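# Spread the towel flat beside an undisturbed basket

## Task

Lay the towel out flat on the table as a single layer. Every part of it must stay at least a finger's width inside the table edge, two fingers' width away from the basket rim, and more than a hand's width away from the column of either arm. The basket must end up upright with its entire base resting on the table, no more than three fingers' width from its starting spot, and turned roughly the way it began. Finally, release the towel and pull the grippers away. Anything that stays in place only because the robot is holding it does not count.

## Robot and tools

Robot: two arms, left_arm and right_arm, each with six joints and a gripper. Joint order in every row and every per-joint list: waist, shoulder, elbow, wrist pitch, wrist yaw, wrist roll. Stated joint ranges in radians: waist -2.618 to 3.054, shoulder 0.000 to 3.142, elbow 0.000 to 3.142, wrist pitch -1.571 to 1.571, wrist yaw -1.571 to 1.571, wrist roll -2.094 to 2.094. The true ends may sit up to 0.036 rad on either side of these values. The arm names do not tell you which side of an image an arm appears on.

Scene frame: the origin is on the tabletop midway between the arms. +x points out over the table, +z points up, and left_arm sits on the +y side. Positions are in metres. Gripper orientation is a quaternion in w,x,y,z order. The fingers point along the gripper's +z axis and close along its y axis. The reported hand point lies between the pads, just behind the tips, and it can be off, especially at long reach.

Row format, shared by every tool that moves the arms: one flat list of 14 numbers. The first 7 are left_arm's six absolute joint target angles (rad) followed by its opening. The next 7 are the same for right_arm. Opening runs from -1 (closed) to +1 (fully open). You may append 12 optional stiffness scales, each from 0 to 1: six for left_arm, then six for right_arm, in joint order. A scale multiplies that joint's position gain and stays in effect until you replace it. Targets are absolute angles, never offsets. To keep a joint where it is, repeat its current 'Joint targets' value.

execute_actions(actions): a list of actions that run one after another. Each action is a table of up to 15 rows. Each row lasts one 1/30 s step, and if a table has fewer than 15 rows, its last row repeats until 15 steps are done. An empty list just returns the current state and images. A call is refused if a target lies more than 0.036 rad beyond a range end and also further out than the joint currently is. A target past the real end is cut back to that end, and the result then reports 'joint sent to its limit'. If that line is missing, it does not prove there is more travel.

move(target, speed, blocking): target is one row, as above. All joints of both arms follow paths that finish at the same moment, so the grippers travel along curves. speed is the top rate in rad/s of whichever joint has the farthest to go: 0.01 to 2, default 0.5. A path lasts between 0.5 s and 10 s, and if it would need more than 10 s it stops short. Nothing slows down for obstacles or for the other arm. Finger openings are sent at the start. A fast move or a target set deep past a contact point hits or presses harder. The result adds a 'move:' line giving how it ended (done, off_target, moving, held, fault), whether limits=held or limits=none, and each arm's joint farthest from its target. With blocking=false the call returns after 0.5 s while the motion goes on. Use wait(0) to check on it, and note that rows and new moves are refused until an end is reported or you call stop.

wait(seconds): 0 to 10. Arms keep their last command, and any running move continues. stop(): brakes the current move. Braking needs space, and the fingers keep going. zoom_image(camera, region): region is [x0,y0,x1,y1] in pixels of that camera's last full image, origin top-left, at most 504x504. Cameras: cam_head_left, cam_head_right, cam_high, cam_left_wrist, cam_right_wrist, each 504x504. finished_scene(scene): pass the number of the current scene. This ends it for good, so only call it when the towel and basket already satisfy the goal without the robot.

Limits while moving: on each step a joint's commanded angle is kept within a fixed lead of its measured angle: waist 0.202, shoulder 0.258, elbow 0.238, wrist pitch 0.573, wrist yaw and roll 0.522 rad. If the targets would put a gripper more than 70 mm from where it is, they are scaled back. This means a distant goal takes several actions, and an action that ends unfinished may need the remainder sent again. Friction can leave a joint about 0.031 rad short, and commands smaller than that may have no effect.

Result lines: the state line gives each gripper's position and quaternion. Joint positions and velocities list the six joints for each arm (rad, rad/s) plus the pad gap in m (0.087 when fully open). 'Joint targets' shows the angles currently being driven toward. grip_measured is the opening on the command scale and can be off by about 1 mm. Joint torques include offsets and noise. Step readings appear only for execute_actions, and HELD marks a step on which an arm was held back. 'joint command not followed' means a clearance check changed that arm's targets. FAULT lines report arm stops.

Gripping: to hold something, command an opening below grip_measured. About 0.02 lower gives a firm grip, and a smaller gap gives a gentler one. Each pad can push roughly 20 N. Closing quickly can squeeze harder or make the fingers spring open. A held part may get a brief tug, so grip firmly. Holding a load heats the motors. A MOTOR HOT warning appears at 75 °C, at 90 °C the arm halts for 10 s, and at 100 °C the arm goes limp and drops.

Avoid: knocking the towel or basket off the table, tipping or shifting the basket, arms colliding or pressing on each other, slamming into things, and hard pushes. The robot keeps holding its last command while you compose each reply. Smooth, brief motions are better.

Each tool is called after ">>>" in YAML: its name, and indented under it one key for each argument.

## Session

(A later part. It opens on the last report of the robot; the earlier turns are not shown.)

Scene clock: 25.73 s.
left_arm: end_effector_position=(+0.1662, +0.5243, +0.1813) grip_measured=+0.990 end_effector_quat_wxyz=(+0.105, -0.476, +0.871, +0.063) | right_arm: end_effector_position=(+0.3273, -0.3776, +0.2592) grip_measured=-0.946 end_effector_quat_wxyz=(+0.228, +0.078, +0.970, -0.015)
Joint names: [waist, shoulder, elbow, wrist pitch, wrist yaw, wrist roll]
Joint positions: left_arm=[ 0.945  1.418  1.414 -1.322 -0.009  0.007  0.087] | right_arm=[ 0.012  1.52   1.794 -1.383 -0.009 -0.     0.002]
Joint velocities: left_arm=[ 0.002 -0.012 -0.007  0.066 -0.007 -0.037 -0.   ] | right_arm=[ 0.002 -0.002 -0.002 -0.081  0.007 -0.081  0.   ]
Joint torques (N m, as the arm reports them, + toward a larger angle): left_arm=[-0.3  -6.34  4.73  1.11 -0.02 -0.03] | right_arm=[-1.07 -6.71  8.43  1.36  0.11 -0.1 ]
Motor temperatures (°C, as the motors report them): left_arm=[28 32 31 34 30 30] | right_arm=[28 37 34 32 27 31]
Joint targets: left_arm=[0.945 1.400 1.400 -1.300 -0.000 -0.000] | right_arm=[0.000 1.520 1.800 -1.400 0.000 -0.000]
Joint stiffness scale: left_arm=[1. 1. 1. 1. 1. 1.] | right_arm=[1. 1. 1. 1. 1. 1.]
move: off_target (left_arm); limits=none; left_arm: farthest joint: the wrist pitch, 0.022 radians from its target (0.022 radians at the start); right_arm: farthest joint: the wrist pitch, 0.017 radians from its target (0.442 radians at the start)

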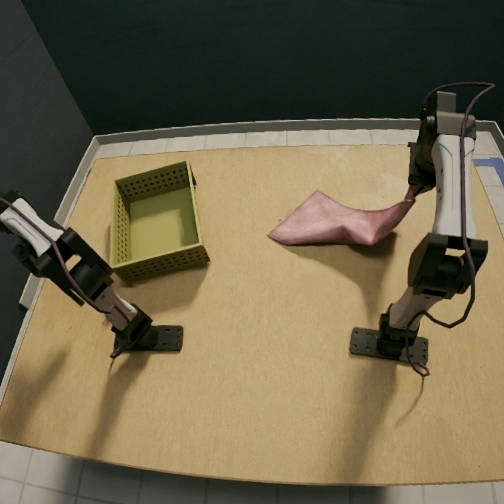

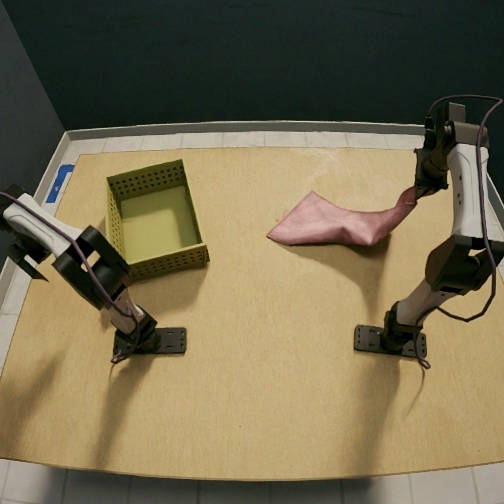

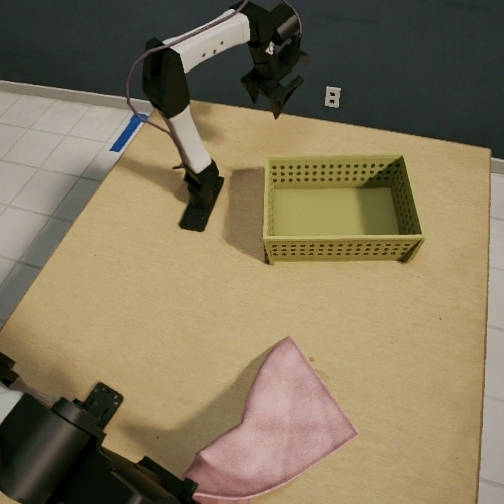

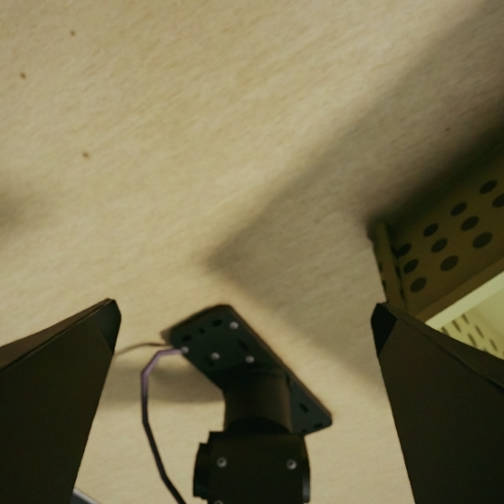

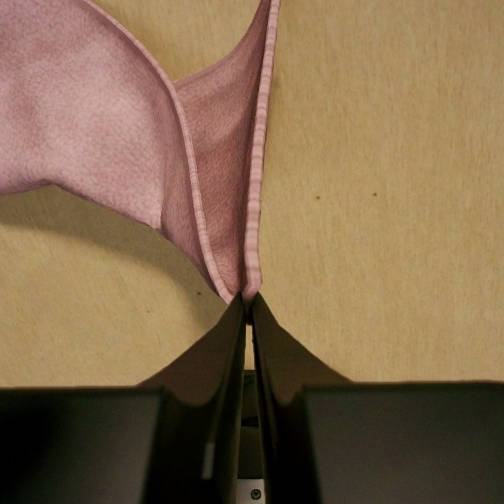

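>>> move:
  target: [0.945,1.4,1.4,-1.3,0,0,1, -0.33,2.37,2.04,-1.25,0,-0.75,-1]
  speed: 0.4

>>> move:
  target: [0.945,1.4,1.4,-1.3,0,0,1, -0.33,2.37,2.04,-1.25,0,-0.75,0]

>>> move:
  target: [0.945,1.4,1.4,-1.3,0,0,1, -0.7,1.6,1.7,-1.3,0,0,0]
  speed: 0.8

>>> zoom_image:
  camera: "cam_head_left"
  region: [260,160,480,300]

Scene clock: 29.53 s.
left_arm: end_effector_position=(+0.1662, +0.5243, +0.1813) grip_measured=+0.990 end_effector_quat_wxyz=(+0.105, -0.476, +0.871, +0.063) | right_arm: end_effector_position=(+0.3891, -0.5557, +0.0292) grip_measured=-0.946 end_effector_quat_wxyz=(-0.005, -0.122, +0.993, +0.008)
Joint names: [waist, shoulder, elbow, wrist pitch, wrist yaw, wrist roll]
Joint positions: left_arm=[ 0.945  1.418  1.414 -1.322 -0.009  0.007  0.087] | right_arm=[-0.323  2.352  2.023 -1.259 -0.009 -0.743  0.002]
Joint velocities: left_arm=[ 0.012 -0.032 -0.002  0.007 -0.007  0.007 -0.   ] | right_arm=[ 0.007 -0.007 -0.027  0.051 -0.007 -0.022  0.001]
Joint torques (N m, as the arm reports them, + toward a larger angle): left_arm=[-0.31 -6.4   4.85  1.12  0.   -0.02] | right_arm=[ -0.71 -13.45   9.59   0.54   0.07  -0.15]
Motor temperatures (°C, as the motors report them): left_arm=[28 32 31 34 30 30] | right_arm=[28 38 34 32 27 31]
Joint targets: left_arm=[0.945 1.400 1.400 -1.300 0.000 0.000] | right_arm=[-0.330 2.370 2.040 -1.250 -0.000 -0.750]
Joint stiffness scale: left_arm=[1. 1. 1. 1. 1. 1.] | right_arm=[1. 1. 1. 1. 1. 1.]
move: off_target (left_arm); limits=none; left_arm: farthest joint: the wrist pitch, 0.022 radians from its target (0.022 radians at the start); right_arm: farthest joint: the shoulder, 0.018 radians from its target (0.850 radians at the start)

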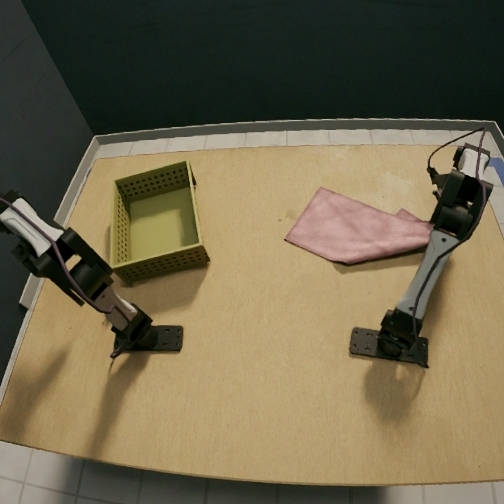

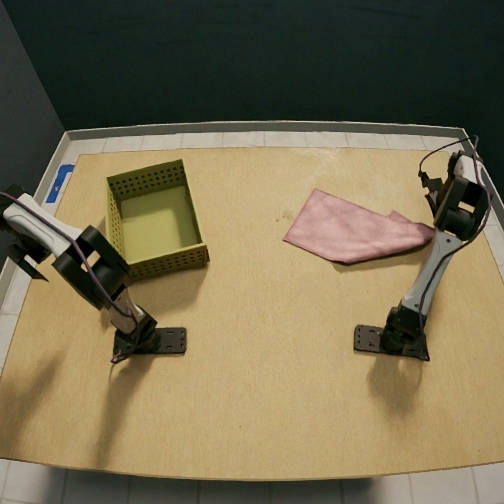

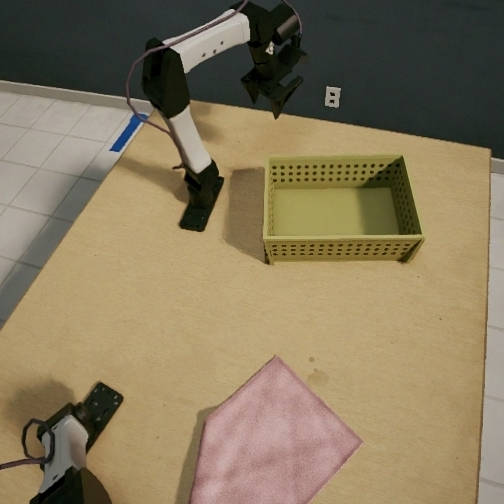

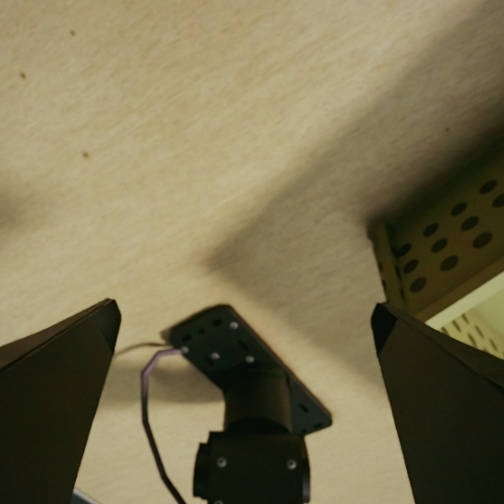

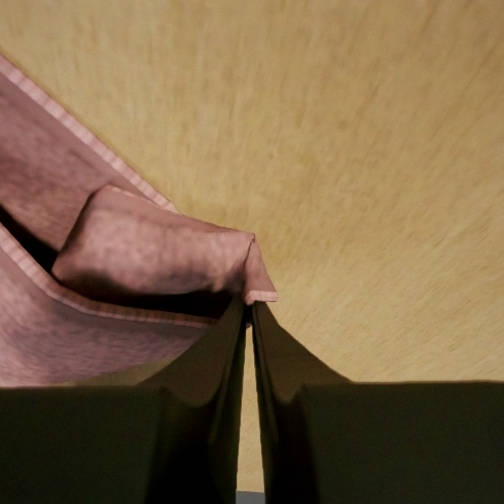

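Scene clock: 30.23 s.
left_arm: end_effector_position=(+0.1662, +0.5243, +0.1813) grip_measured=+0.990 end_effector_quat_wxyz=(+0.105, -0.476, +0.871, +0.063) | right_arm: end_effector_position=(+0.3896, -0.5560, +0.0292) grip_measured=+0.000 end_effector_quat_wxyz=(-0.004, -0.122, +0.992, +0.008)
Joint names: [waist, shoulder, elbow, wrist pitch, wrist yaw, wrist roll]
Joint positions: left_arm=[ 0.945  1.418  1.414 -1.322 -0.009  0.007  0.087] | right_arm=[-0.323  2.352  2.023 -1.256 -0.009 -0.744  0.044]
Joint velocities: left_arm=[-0.012 -0.007 -0.002 -0.007 -0.037  0.037 -0.001] | right_arm=[ 0.002  0.012 -0.007  0.022  0.007 -0.081  0.   ]
Joint torques (N m, as the arm reports them, + toward a larger angle): left_arm=[-0.31 -6.31  4.75  1.09 -0.01 -0.01] | right_arm=[ -0.7  -13.48   9.59   0.52   0.06  -0.17]
Motor temperatures (°C, as the motors report them): left_arm=[28 32 31 34 30 30] | right_arm=[28 38 34 32 27 31]
Joint targets: left_arm=[0.945 1.400 1.400 -1.300 -0.000 0.000] | right_arm=[-0.330 2.370 2.040 -1.250 -0.000 -0.750]
Joint stiffness scale: left_arm=[1. 1. 1. 1. 1. 1.] | right_arm=[1. 1. 1. 1. 1. 1.]
move: off_target (left_arm); limits=none; left_arm: farthest joint: the wrist pitch, 0.022 radians from its target (0.022 radians at the start); right_arm: farthest joint: the shoulder, 0.018 radians from its target (0.018 radians at the start)

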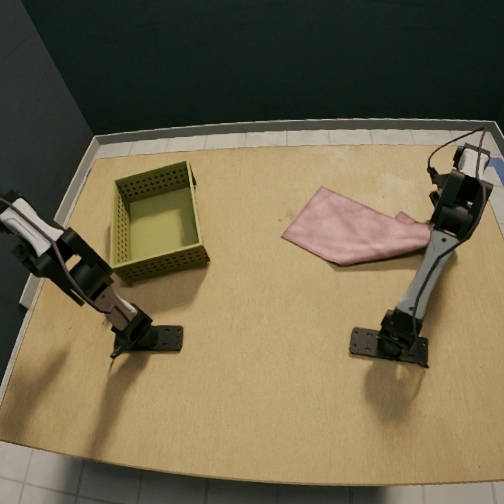

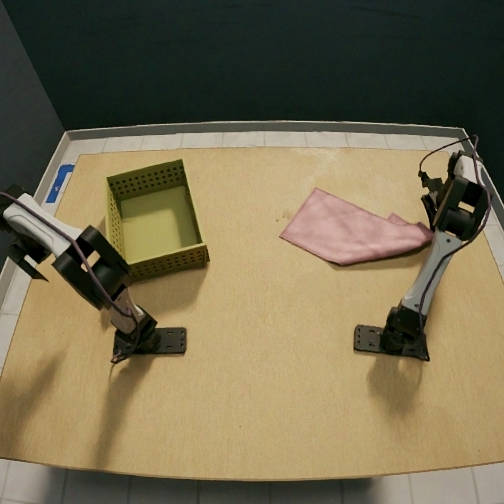

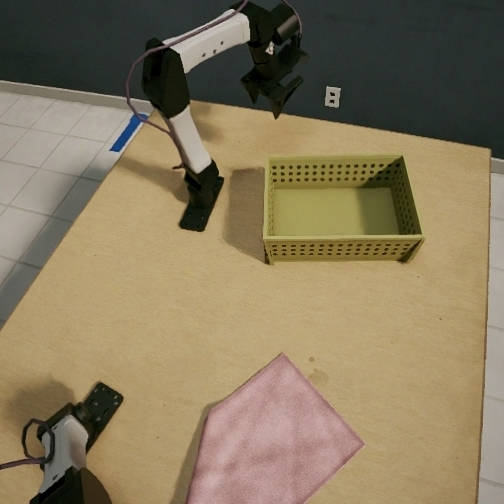

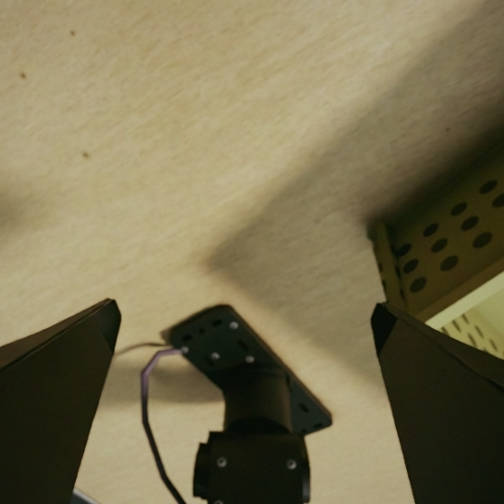

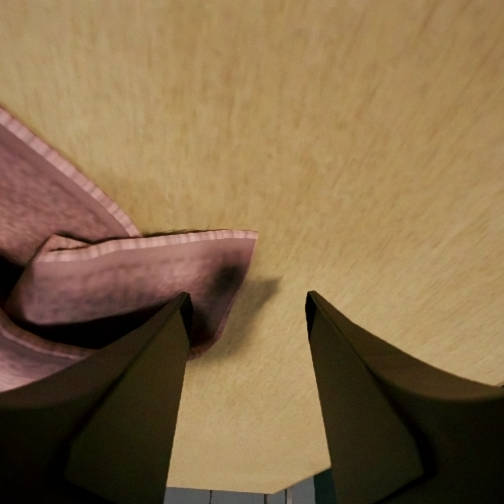

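Scene clock: 32.07 s.
left_arm: end_effector_position=(+0.1662, +0.5243, +0.1813) grip_measured=+0.990 end_effector_quat_wxyz=(+0.105, -0.476, +0.871, +0.063) | right_arm: end_effector_position=(+0.2414, -0.5769, +0.2222) grip_measured=+0.000 end_effector_quat_wxyz=(+0.187, +0.408, +0.890, -0.084)
Joint names: [waist, shoulder, elbow, wrist pitch, wrist yaw, wrist roll]
Joint positions: left_arm=[ 0.945  1.418  1.414 -1.322 -0.009  0.007  0.087] | right_arm=[-0.692  1.597  1.723 -1.285 -0.007 -0.006  0.044]
Joint velocities: left_arm=[-0.002 -0.027 -0.007  0.066 -0.095 -0.007 -0.001] | right_arm=[-0.007  0.017 -0.007 -0.022 -0.066  0.022 -0.   ]
Joint torques (N m, as the arm reports them, + toward a larger angle): left_arm=[-0.35 -6.21  4.77  1.1   0.   -0.04] | right_arm=[-0.76 -7.63  6.44  1.26  0.09 -0.07]
Motor temperatures (°C, as the motors report them): left_arm=[28 32 31 34 30 30] | right_arm=[28 38 34 32 27 31]
Joint targets: left_arm=[0.945 1.400 1.400 -1.300 0.000 -0.000] | right_arm=[-0.700 1.600 1.700 -1.300 -0.000 0.000]
Joint stiffness scale: left_arm=[1. 1. 1. 1. 1. 1.] | right_arm=[1. 1. 1. 1. 1. 1.]
move: off_target (left_arm, right_arm); limits=none; left_arm: farthest joint: the wrist pitch, 0.022 radians from its target (0.022 radians at the start); right_arm: farthest joint: the elbow, 0.023 radians from its target (0.323 radians at the start)

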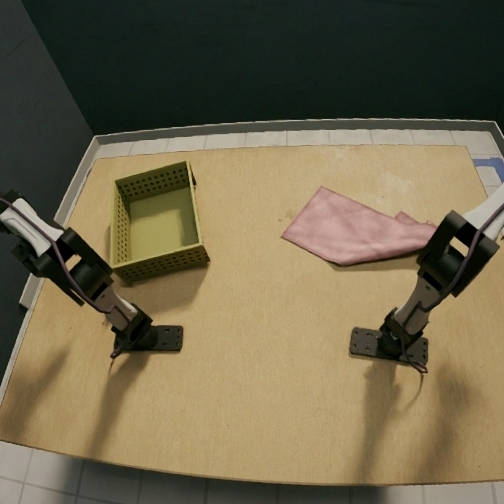

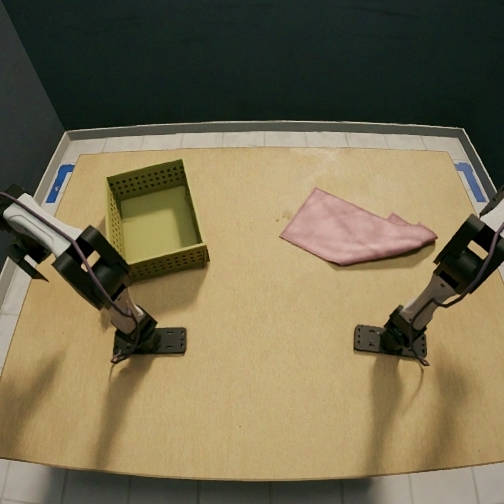

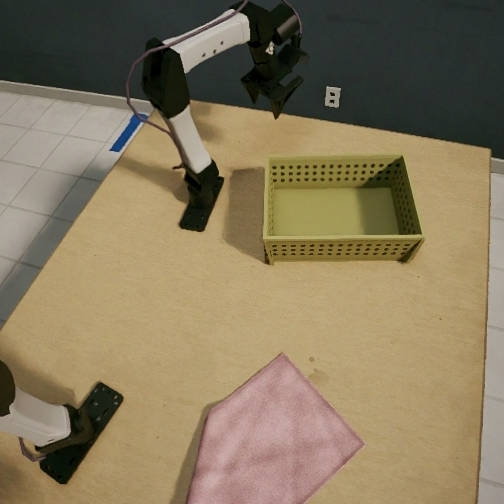

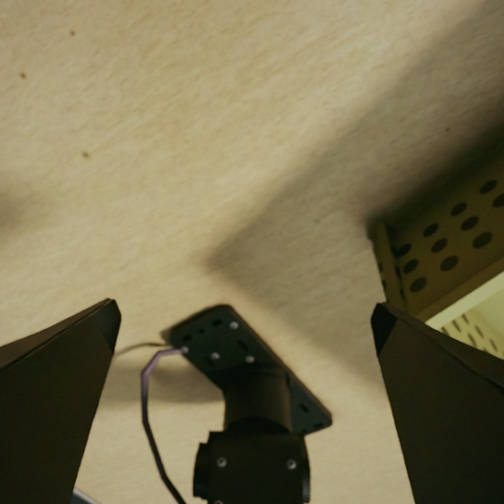

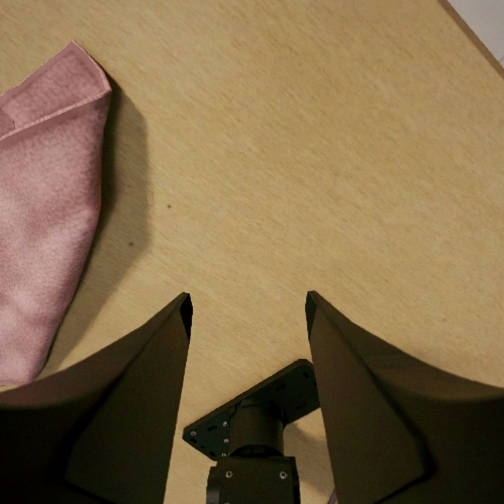

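Region (260, 160, 480, 300) of cam_head_left's 504x504 image, scaled by 2.291, with more detail than that image has; it fills the top 321 rows of this view, and the rest is white.

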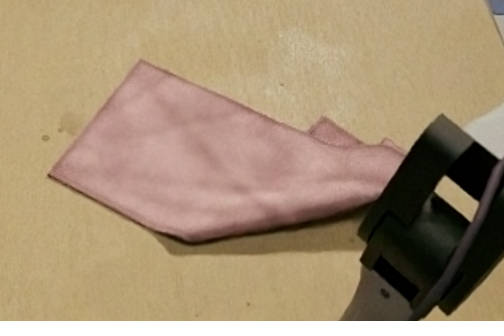

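>>> move:
  target: [-0.905,1.6,1.75,-1.3,0,0,0, -0.04,1.9,1.9,-1.3,0,0,0]
  speed: 1

>>> move:
  target: [-0.905,2.385,2.15,-0.98,0,0,0, -0.04,2.29,2.03,-1.21,0,0,0]
  speed: 0.7

Scene clock: 35.87 s.
left_arm: end_effector_position=(+0.2476, +0.0818, +0.2248) grip_measured=+0.000 end_effector_quat_wxyz=(+0.179, +0.403, +0.894, -0.078) | right_arm: end_effector_position=(+0.3988, -0.4123, +0.1773) grip_measured=+0.000 end_effector_quat_wxyz=(+0.148, +0.106, +0.983, -0.014)
Joint names: [waist, shoulder, elbow, wrist pitch, wrist yaw, wrist roll]
Joint positions: left_arm=[-0.902  1.586  1.727 -1.319 -0.002  0.007  0.044] | right_arm=[-0.046  1.876  1.887 -1.285 -0.007 -0.006  0.044]
Joint velocities: left_arm=[-0.022  0.007 -0.002 -0.066 -0.022  0.066  0.   ] | right_arm=[ 0.007 -0.012 -0.007  0.007 -0.037 -0.081  0.001]
Joint torques (N m, as the arm reports them, + toward a larger angle): left_arm=[-0.43 -5.37  7.4   1.3  -0.07 -0.01] | right_arm=[ 0.37 -8.93  9.66  1.02  0.09 -0.04]
Motor temperatures (°C, as the motors report them): left_arm=[28 32 32 34 30 30] | right_arm=[28 38 35 32 27 31]
Joint targets: left_arm=[-0.905 1.600 1.750 -1.300 -0.000 0.000] | right_arm=[-0.040 1.900 1.900 -1.300 -0.000 -0.000]
Joint stiffness scale: left_arm=[1. 1. 1. 1. 1. 1.] | right_arm=[1. 1. 1. 1. 1. 1.]
move: off_target (left_arm, right_arm); limits=none; left_arm: farthest joint: the elbow, 0.023 radians from its target (0.336 radians at the start); right_arm: farthest joint: the shoulder, 0.024 radians from its target (0.303 radians at the start)

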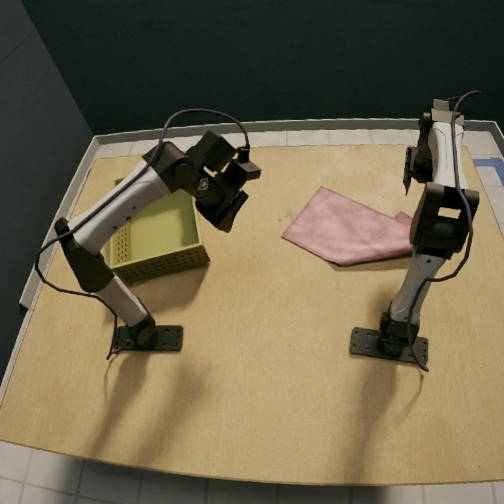

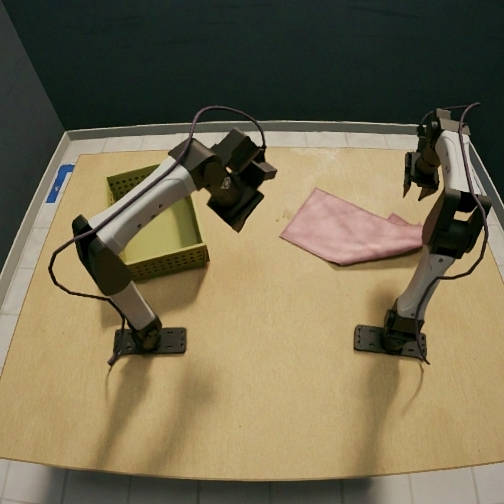

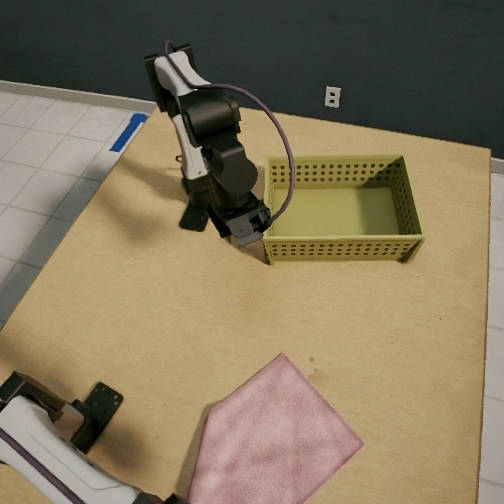

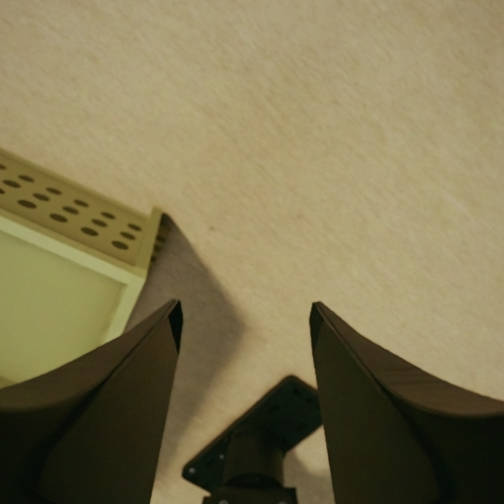

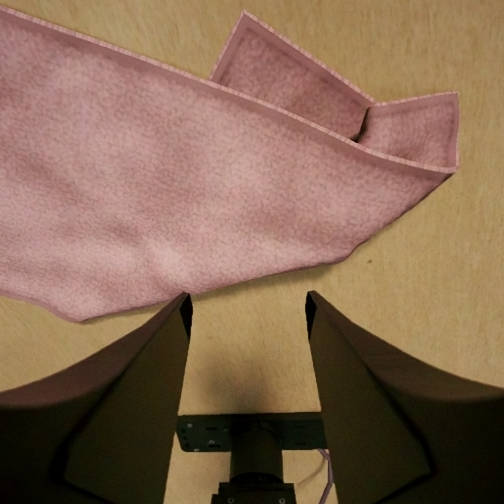

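Scene clock: 37.73 s.
left_arm: end_effector_position=(+0.3711, -0.0558, +0.0357) grip_measured=+0.000 end_effector_quat_wxyz=(+0.138, +0.406, +0.901, -0.060) | right_arm: end_effector_position=(+0.4462, -0.4229, +0.0584) grip_measured=+0.000 end_effector_quat_wxyz=(+0.049, +0.108, +0.993, -0.002)
Joint names: [waist, shoulder, elbow, wrist pitch, wrist yaw, wrist roll]
Joint positions: left_arm=[-0.902  2.394  2.127 -1.003 -0.002  0.007  0.044] | right_arm=[-0.046  2.271  2.013 -1.214 -0.007 -0.006  0.044]
Joint velocities: left_arm=[ 0.002 -0.002 -0.002  0.037  0.051  0.066  0.   ] | right_arm=[-0.012  0.002  0.012 -0.037 -0.037  0.037  0.001]
Joint torques (N m, as the arm reports them, + toward a larger angle): left_arm=[ -0.54 -13.7    7.75   1.19  -0.1   -0.04] | right_arm=[  0.39 -12.96   9.89   0.8    0.09  -0.04]
Motor temperatures (°C, as the motors report them): left_arm=[28 32 32 34 30 30] | right_arm=[28 38 35 32 27 31]
Joint targets: left_arm=[-0.905 2.385 2.150 -0.980 0.000 0.000] | right_arm=[-0.040 2.290 2.030 -1.210 -0.000 0.000]
Joint stiffness scale: left_arm=[1. 1. 1. 1. 1. 1.] | right_arm=[1. 1. 1. 1. 1. 1.]
move: off_target (left_arm); limits=none; left_arm: farthest joint: the elbow, 0.023 radians from its target (0.423 radians at the start); right_arm: farthest joint: the shoulder, 0.019 radians from its target (0.414 radians at the start)

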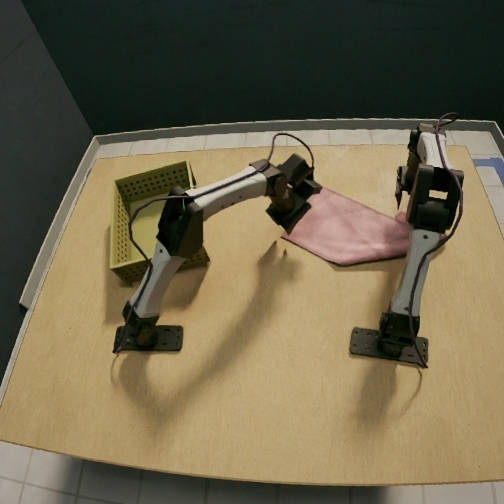

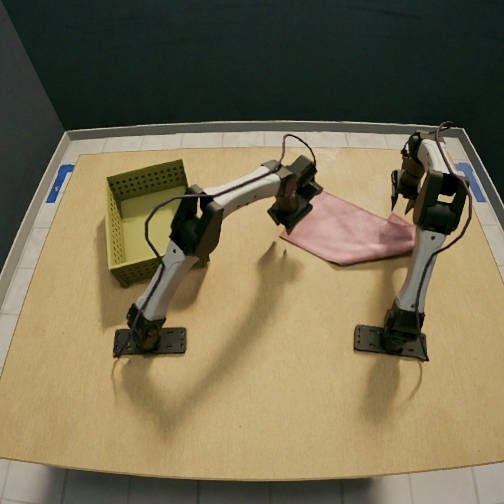

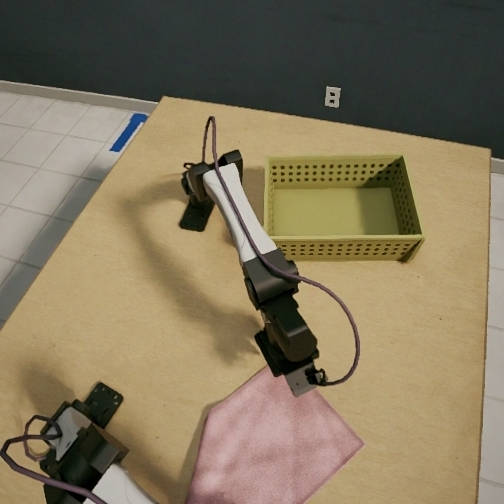

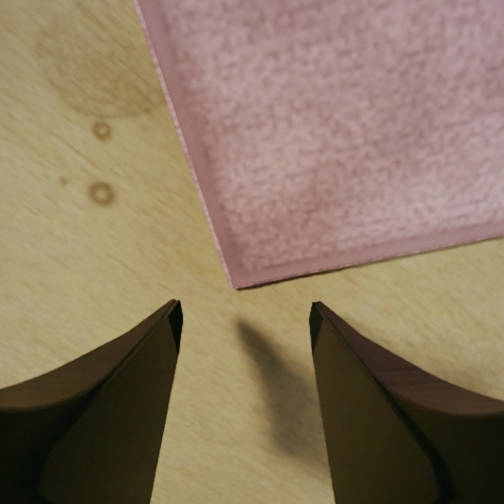

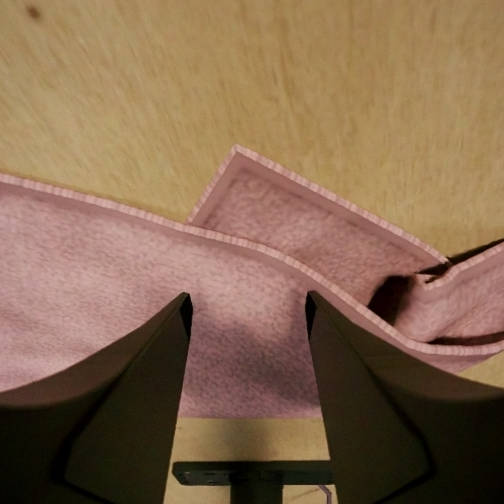

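>>> move:
  target: [-0.905,2.46,2.15,-0.89,0,0,0, -0.04,2.415,2.03,-1.135,0,0,0]
  speed: 0.15

Scene clock: 39.60 s.
left_arm: end_effector_position=(+0.3822, -0.0682, +0.0104) grip_measured=+0.000 end_effector_quat_wxyz=(+0.151, +0.405, +0.899, -0.066) | right_arm: end_effector_position=(+0.4563, -0.4253, +0.0138) grip_measured=+0.000 end_effector_quat_wxyz=(+0.032, +0.108, +0.994, -0.001)
Joint names: [waist, shoulder, elbow, wrist pitch, wrist yaw, wrist roll]
Joint positions: left_arm=[-0.902  2.453  2.127 -0.915 -0.002  0.007  0.044] | right_arm=[-0.046  2.381  2.021 -1.148 -0.006 -0.005  0.044]
Joint velocities: left_arm=[-0.007  0.002 -0.012  0.022 -0.022 -0.081 -0.001] | right_arm=[ 0.002  0.012  0.007  0.022 -0.037 -0.051 -0.   ]
Joint torques (N m, as the arm reports them, + toward a larger angle): left_arm=[ -0.59 -12.96   7.78   1.24  -0.08  -0.01] | right_arm=[  0.41 -12.47   9.1    0.82   0.08  -0.05]
Motor temperatures (°C, as the motors report them): left_arm=[28 33 32 34 30 30] | right_arm=[28 39 35 32 27 31]
Joint targets: left_arm=[-0.905 2.460 2.150 -0.890 -0.000 -0.000] | right_arm=[-0.040 2.415 2.030 -1.135 -0.000 0.000]
Joint stiffness scale: left_arm=[1. 1. 1. 1. 1. 1.] | right_arm=[1. 1. 1. 1. 1. 1.]
move: off_target (left_arm, right_arm); limits=none; left_arm: farthest joint: the wrist pitch, 0.025 radians from its target (0.113 radians at the start); right_arm: farthest joint: the shoulder, 0.034 radians from its target (0.144 radians at the start)

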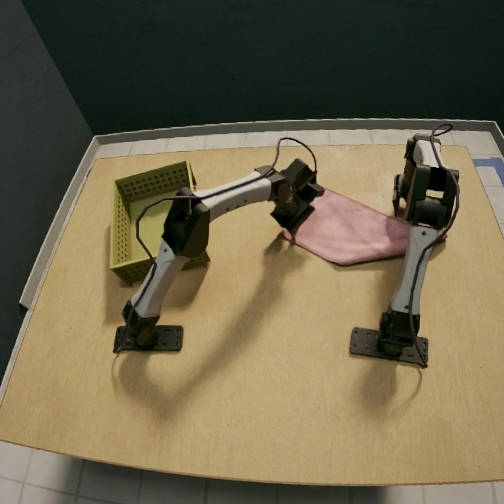

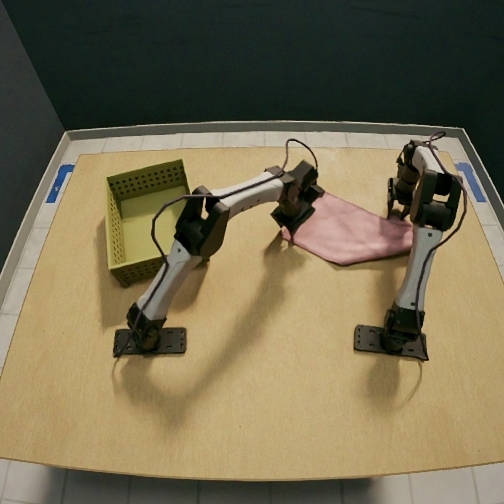

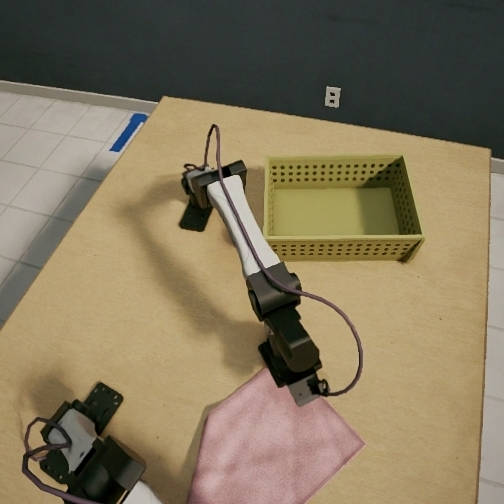

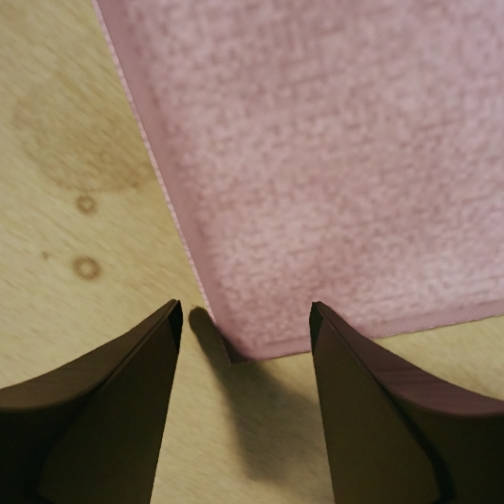

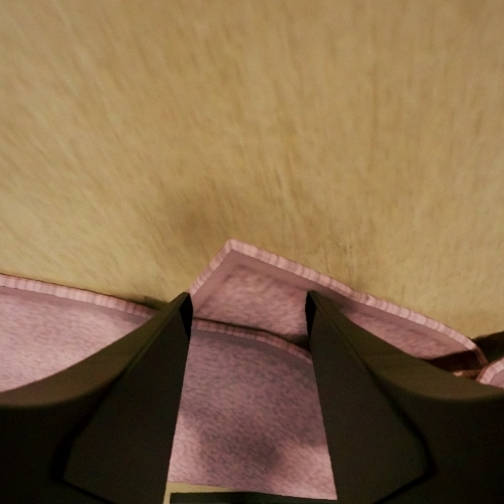

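>>> execute_actions:
  actions:
    - [[-0.905,2.485,2.15,-0.89,0,0,0,-0.04,2.415,2.03,-1.135,0,0,0]]
    - [[-0.905,2.485,2.15,-0.89,0,0,-0.6,-0.04,2.415,2.03,-1.135,0,0,-0.6]]
    - [[-0.905,2.485,2.15,-0.89,0,0,-1,-0.04,2.415,2.03,-1.135,0,0,-1]]
    - [[-0.905,2.485,2.15,-0.89,0,0,-1,-0.04,2.415,2.03,-1.135,0,0,-1]]

Scene clock: 46.93 s.
left_arm: end_effector_position=(+0.3841, -0.0713, +0.0085) grip_measured=-0.914 end_effector_quat_wxyz=(+0.154, +0.404, +0.899, -0.069) | right_arm: end_effector_position=(+0.4573, -0.4256, +0.0137) grip_measured=-0.993 end_effector_quat_wxyz=(+0.034, +0.108, +0.994, -0.001)
Joint names: [waist, shoulder, elbow, wrist pitch, wrist yaw, wrist roll]
Joint positions: left_arm=[-0.902  2.461  2.133 -0.903  0.     0.004  0.004] | right_arm=[-0.046  2.381  2.021 -1.144 -0.005 -0.005  0.   ]
Joint velocities: left_arm=[ 0.002 -0.007  0.012 -0.022 -0.022 -0.007 -0.002] | right_arm=[-0.002 -0.012 -0.007  0.007  0.007 -0.081 -0.   ]
Joint torques (N m, as the arm reports them, + toward a larger angle): left_arm=[ -0.46 -11.7    7.36   1.17  -0.11   0.01] | right_arm=[  0.4  -12.49   9.09   0.78   0.08  -0.05]
Motor temperatures (°C, as the motors report them): left_arm=[28 36 33 35 30 30] | right_arm=[28 41 36 32 27 31]
Joint targets: left_arm=[-0.905 2.485 2.150 -0.890 0.000 0.000] | right_arm=[-0.040 2.415 2.030 -1.135 0.000 -0.000]
Joint stiffness scale: left_arm=[1. 1. 1. 1. 1. 1.] | right_arm=[1. 1. 1. 1. 1. 1.]
Step readings (joint positions; steps 1 to 15: 1st action; 16 to 30: 2nd action; 31 to 45: 3rd action; 46 to 60: 4th action):
0: left_arm=[-0.902 2.453 2.127 -0.914 -0.002 0.007] | right_arm=[-0.046 2.381 2.021 -1.148 -0.006 -0.005]
1: left_arm=[-0.902 2.454 2.127 -0.914 -0.002 0.007] | right_arm=[-0.046 2.381 2.021 -1.148 -0.006 -0.005]
2: left_arm=[-0.902 2.457 2.127 -0.912 -0.002 0.007] | right_arm=[-0.046 2.381 2.021 -1.148 -0.006 -0.005]
4: left_arm=[-0.902 2.459 2.131 -0.912 -0.001 0.006] | right_arm=[-0.046 2.381 2.021 -1.148 -0.006 -0.005]
8: left_arm=[-0.902 2.461 2.133 -0.911 -0.001 0.006] | right_arm=[-0.046 2.381 2.021 -1.148 -0.006 -0.005]
15: left_arm=[-0.902 2.461 2.133 -0.911 -0.001 0.006] | right_arm=[-0.046 2.381 2.021 -1.148 -0.006 -0.005]
16: left_arm=[-0.902 2.461 2.133 -0.910 -0.000 0.005] | right_arm=[-0.046 2.381 2.021 -1.148 -0.005 -0.005]
17: left_arm=[-0.902 2.461 2.133 -0.908 0.001 0.005] | right_arm=[-0.046 2.381 2.021 -1.147 -0.005 -0.005]
19: left_arm=[-0.902 2.461 2.133 -0.907 0.001 0.005] | right_arm=[-0.046 2.381 2.021 -1.145 -0.005 -0.005]
23: left_arm=[-0.902 2.461 2.133 -0.907 0.001 0.005] | right_arm=[-0.046 2.381 2.021 -1.145 -0.005 -0.005]
30: left_arm=[-0.902 2.461 2.133 -0.907 0.001 0.004] | right_arm=[-0.046 2.381 2.021 -1.145 -0.005 -0.005]
31: left_arm=[-0.902 2.461 2.133 -0.906 0.001 0.004] | right_arm=[-0.046 2.381 2.021 -1.145 -0.005 -0.005]
32: left_arm=[-0.902 2.461 2.133 -0.905 0.001 0.004] | right_arm=[-0.046 2.381 2.021 -1.145 -0.005 -0.005]
34: left_arm=[-0.902 2.461 2.133 -0.903 0.001 0.004] | right_arm=[-0.046 2.381 2.021 -1.144 -0.005 -0.005]
38: left_arm=[-0.902 2.461 2.133 -0.903 0.000 0.004] | right_arm=[-0.046 2.381 2.021 -1.144 -0.005 -0.005]
45: left_arm=[-0.902 2.461 2.133 -0.903 0.000 0.004] | right_arm=[-0.046 2.381 2.021 -1.144 -0.005 -0.005]
46: left_arm=[-0.902 2.461 2.133 -0.903 0.000 0.004] | right_arm=[-0.046 2.381 2.021 -1.144 -0.005 -0.005]
47: left_arm=[-0.902 2.461 2.133 -0.903 0.000 0.004] | right_arm=[-0.046 2.381 2.021 -1.144 -0.005 -0.005]
49: left_arm=[-0.902 2.461 2.133 -0.903 0.000 0.004] | right_arm=[-0.046 2.381 2.021 -1.144 -0.005 -0.005]
53: left_arm=[-0.902 2.461 2.133 -0.903 0.000 0.004] | right_arm=[-0.046 2.381 2.021 -1.144 -0.005 -0.005]
60: Joint positions above

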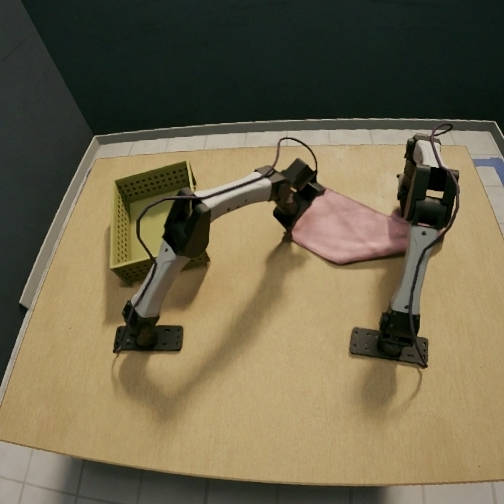

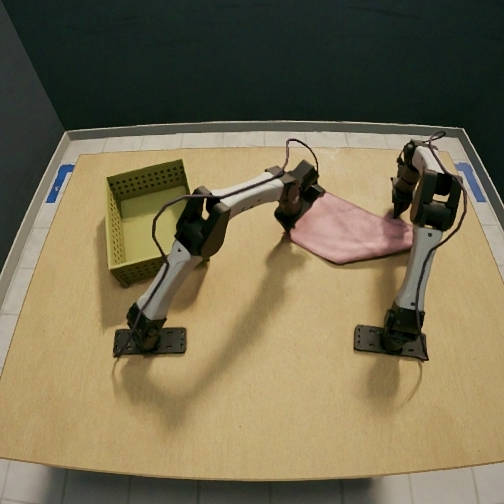

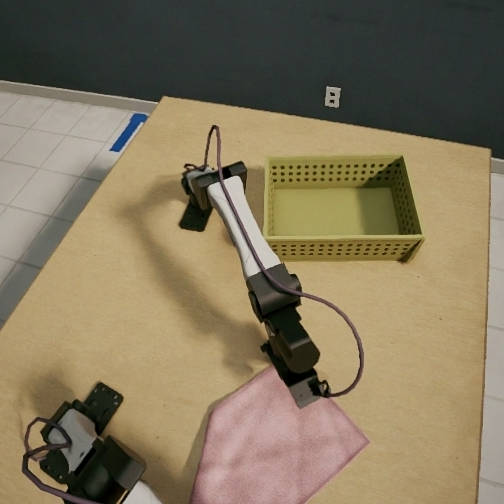

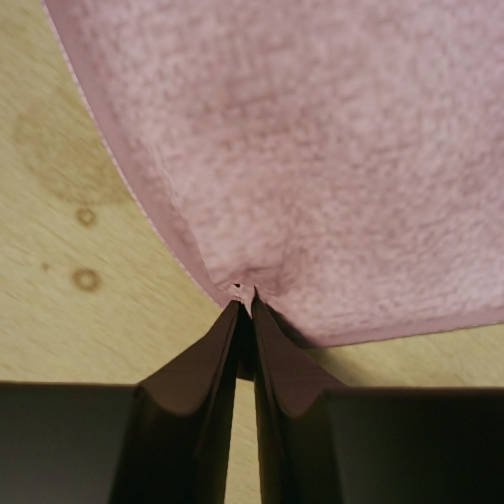

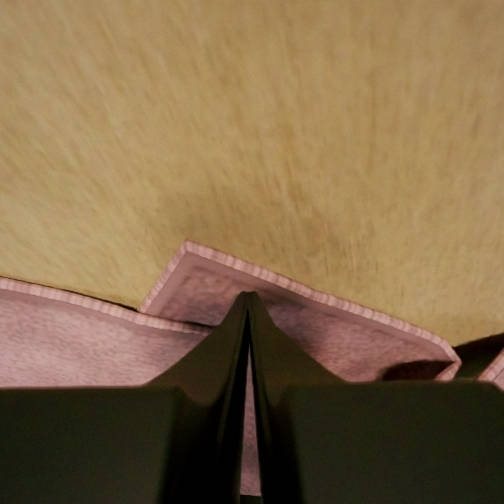

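>>> execute_actions:
  actions:
    - [[-0.905,2.47,2.15,-0.89,0,0,-1,-0.04,2.36,2.03,-1.135,0,0,0]]
    - [[-0.905,2.47,2.15,-0.89,0,0,-1,0.0,2.36,2.03,-1.10,0,0.3,0]]
    - [[-0.905,2.47,2.15,-0.89,0,0,-1,0.0,2.42,2.03,-1.10,0,0.3,0]]
    - [[-0.905,2.47,2.15,-0.89,0,0,-1,0.0,2.445,2.03,-1.10,0,0.3,0]]

Scene clock: 49.57 s.
left_arm: end_effector_position=(+0.3841, -0.0713, +0.0085) grip_measured=-0.914 end_effector_quat_wxyz=(+0.154, +0.404, +0.899, -0.069) | right_arm: end_effector_position=(+0.4762, -0.3973, +0.0126) grip_measured=+0.000 end_effector_quat_wxyz=(+0.054, +0.233, +0.971, +0.005)
Joint names: [waist, shoulder, elbow, wrist pitch, wrist yaw, wrist roll]
Joint positions: left_arm=[-0.902  2.461  2.133 -0.903  0.     0.004  0.004] | right_arm=[-0.002  2.387  2.03  -1.107 -0.003  0.294  0.044]
Joint velocities: left_arm=[-0.012  0.007 -0.002  0.051 -0.095 -0.022  0.001] | right_arm=[-0.012 -0.012 -0.002 -0.037 -0.051  0.007  0.001]
Joint torques (N m, as the arm reports them, + toward a larger angle): left_arm=[ -0.53 -12.84   7.42   1.15  -0.12   0.  ] | right_arm=[  0.05 -10.67   8.32   0.85   0.08  -0.04]
Motor temperatures (°C, as the motors report them): left_arm=[28 37 33 35 30 30] | right_arm=[28 41 36 32 27 31]
Joint targets: left_arm=[-0.905 2.470 2.150 -0.890 0.000 -0.000] | right_arm=[0.000 2.445 2.030 -1.100 -0.000 0.300]
Joint stiffness scale: left_arm=[1. 1. 1. 1. 1. 1.] | right_arm=[1. 1. 1. 1. 1. 1.]
Step readings (joint positions; steps 1 to 15: 1st action; 16 to 30: 2nd action; 31 to 45: 3rd action; 46 to 60: 4th action):
0: left_arm=[-0.902 2.461 2.133 -0.903 0.000 0.004] | right_arm=[-0.046 2.381 2.021 -1.144 -0.005 -0.005]
1: left_arm=[-0.902 2.461 2.133 -0.903 0.000 0.004] | right_arm=[-0.046 2.380 2.021 -1.144 -0.005 -0.005]
2: left_arm=[-0.902 2.461 2.133 -0.903 0.000 0.004] | right_arm=[-0.046 2.378 2.021 -1.144 -0.005 -0.005]
4: left_arm=[-0.902 2.461 2.133 -0.903 0.000 0.004] | right_arm=[-0.046 2.373 2.021 -1.142 -0.005 -0.005]
8: left_arm=[-0.902 2.461 2.133 -0.903 0.000 0.004] | right_arm=[-0.046 2.367 2.021 -1.140 -0.005 -0.005]
15: left_arm=[-0.902 2.461 2.133 -0.903 0.000 0.004] | right_arm=[-0.046 2.367 2.021 -1.139 -0.005 -0.005]
16: left_arm=[-0.902 2.461 2.133 -0.903 0.000 0.004] | right_arm=[-0.044 2.367 2.021 -1.136 -0.004 0.043]
17: left_arm=[-0.902 2.461 2.133 -0.903 0.000 0.004] | right_arm=[-0.039 2.367 2.021 -1.130 -0.004 0.094]
19: left_arm=[-0.902 2.461 2.133 -0.903 0.000 0.004] | right_arm=[-0.024 2.367 2.021 -1.120 -0.004 0.166]
23: left_arm=[-0.902 2.461 2.133 -0.903 0.000 0.004] | right_arm=[-0.003 2.367 2.021 -1.110 -0.004 0.242]
30: left_arm=[-0.902 2.461 2.133 -0.903 0.000 0.004] | right_arm=[-0.002 2.367 2.021 -1.106 -0.004 0.283]
31: left_arm=[-0.902 2.461 2.133 -0.903 0.000 0.004] | right_arm=[-0.002 2.369 2.021 -1.105 -0.004 0.286]
32: left_arm=[-0.902 2.461 2.133 -0.903 0.000 0.004] | right_arm=[-0.002 2.372 2.021 -1.103 -0.004 0.287]
34: left_arm=[-0.902 2.461 2.133 -0.903 0.000 0.004] | right_arm=[-0.002 2.381 2.021 -1.103 -0.004 0.290]
38: left_arm=[-0.902 2.461 2.133 -0.903 0.000 0.004] | right_arm=[-0.002 2.381 2.027 -1.103 -0.004 0.292]
45: left_arm=[-0.902 2.461 2.133 -0.903 0.000 0.004] | right_arm=[-0.002 2.381 2.027 -1.103 -0.004 0.294]
46: left_arm=[-0.902 2.461 2.133 -0.903 0.000 0.004] | right_arm=[-0.002 2.383 2.027 -1.103 -0.004 0.294]
47: left_arm=[-0.902 2.461 2.133 -0.903 0.000 0.004] | right_arm=[-0.002 2.385 2.027 -1.104 -0.003 0.294]
49: left_arm=[-0.902 2.461 2.133 -0.903 0.000 0.004] | right_arm=[-0.002 2.386 2.030 -1.105 -0.003 0.294]
53: left_arm=[-0.902 2.461 2.133 -0.903 0.000 0.004] | right_arm=[-0.002 2.387 2.030 -1.107 -0.003 0.294]
60: Joint positions above

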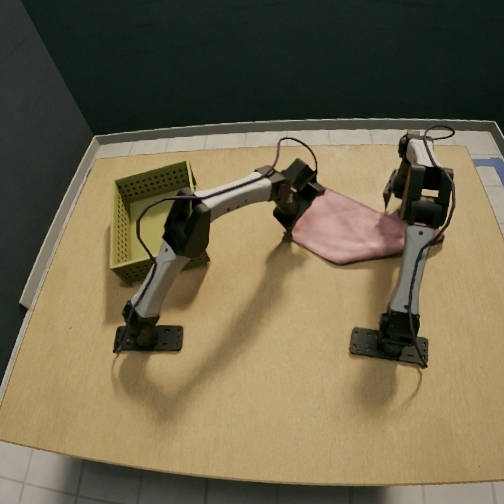

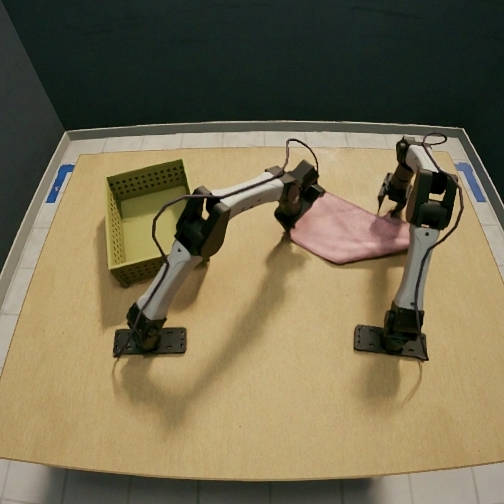

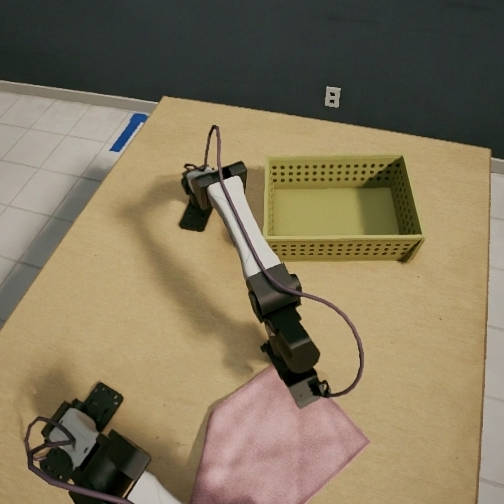

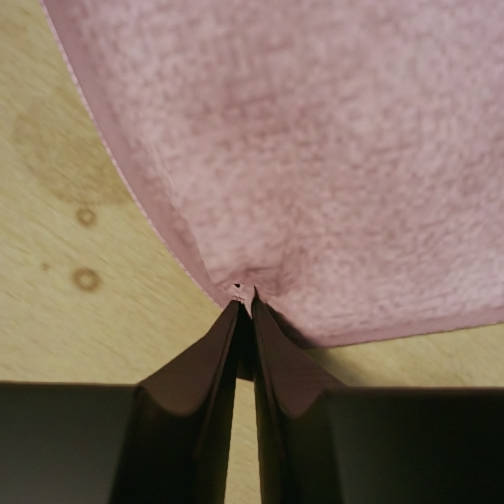

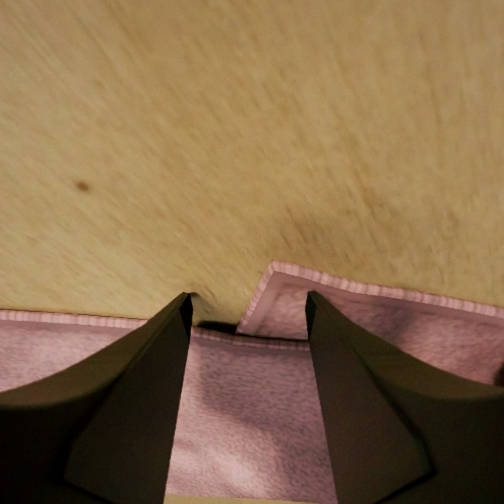

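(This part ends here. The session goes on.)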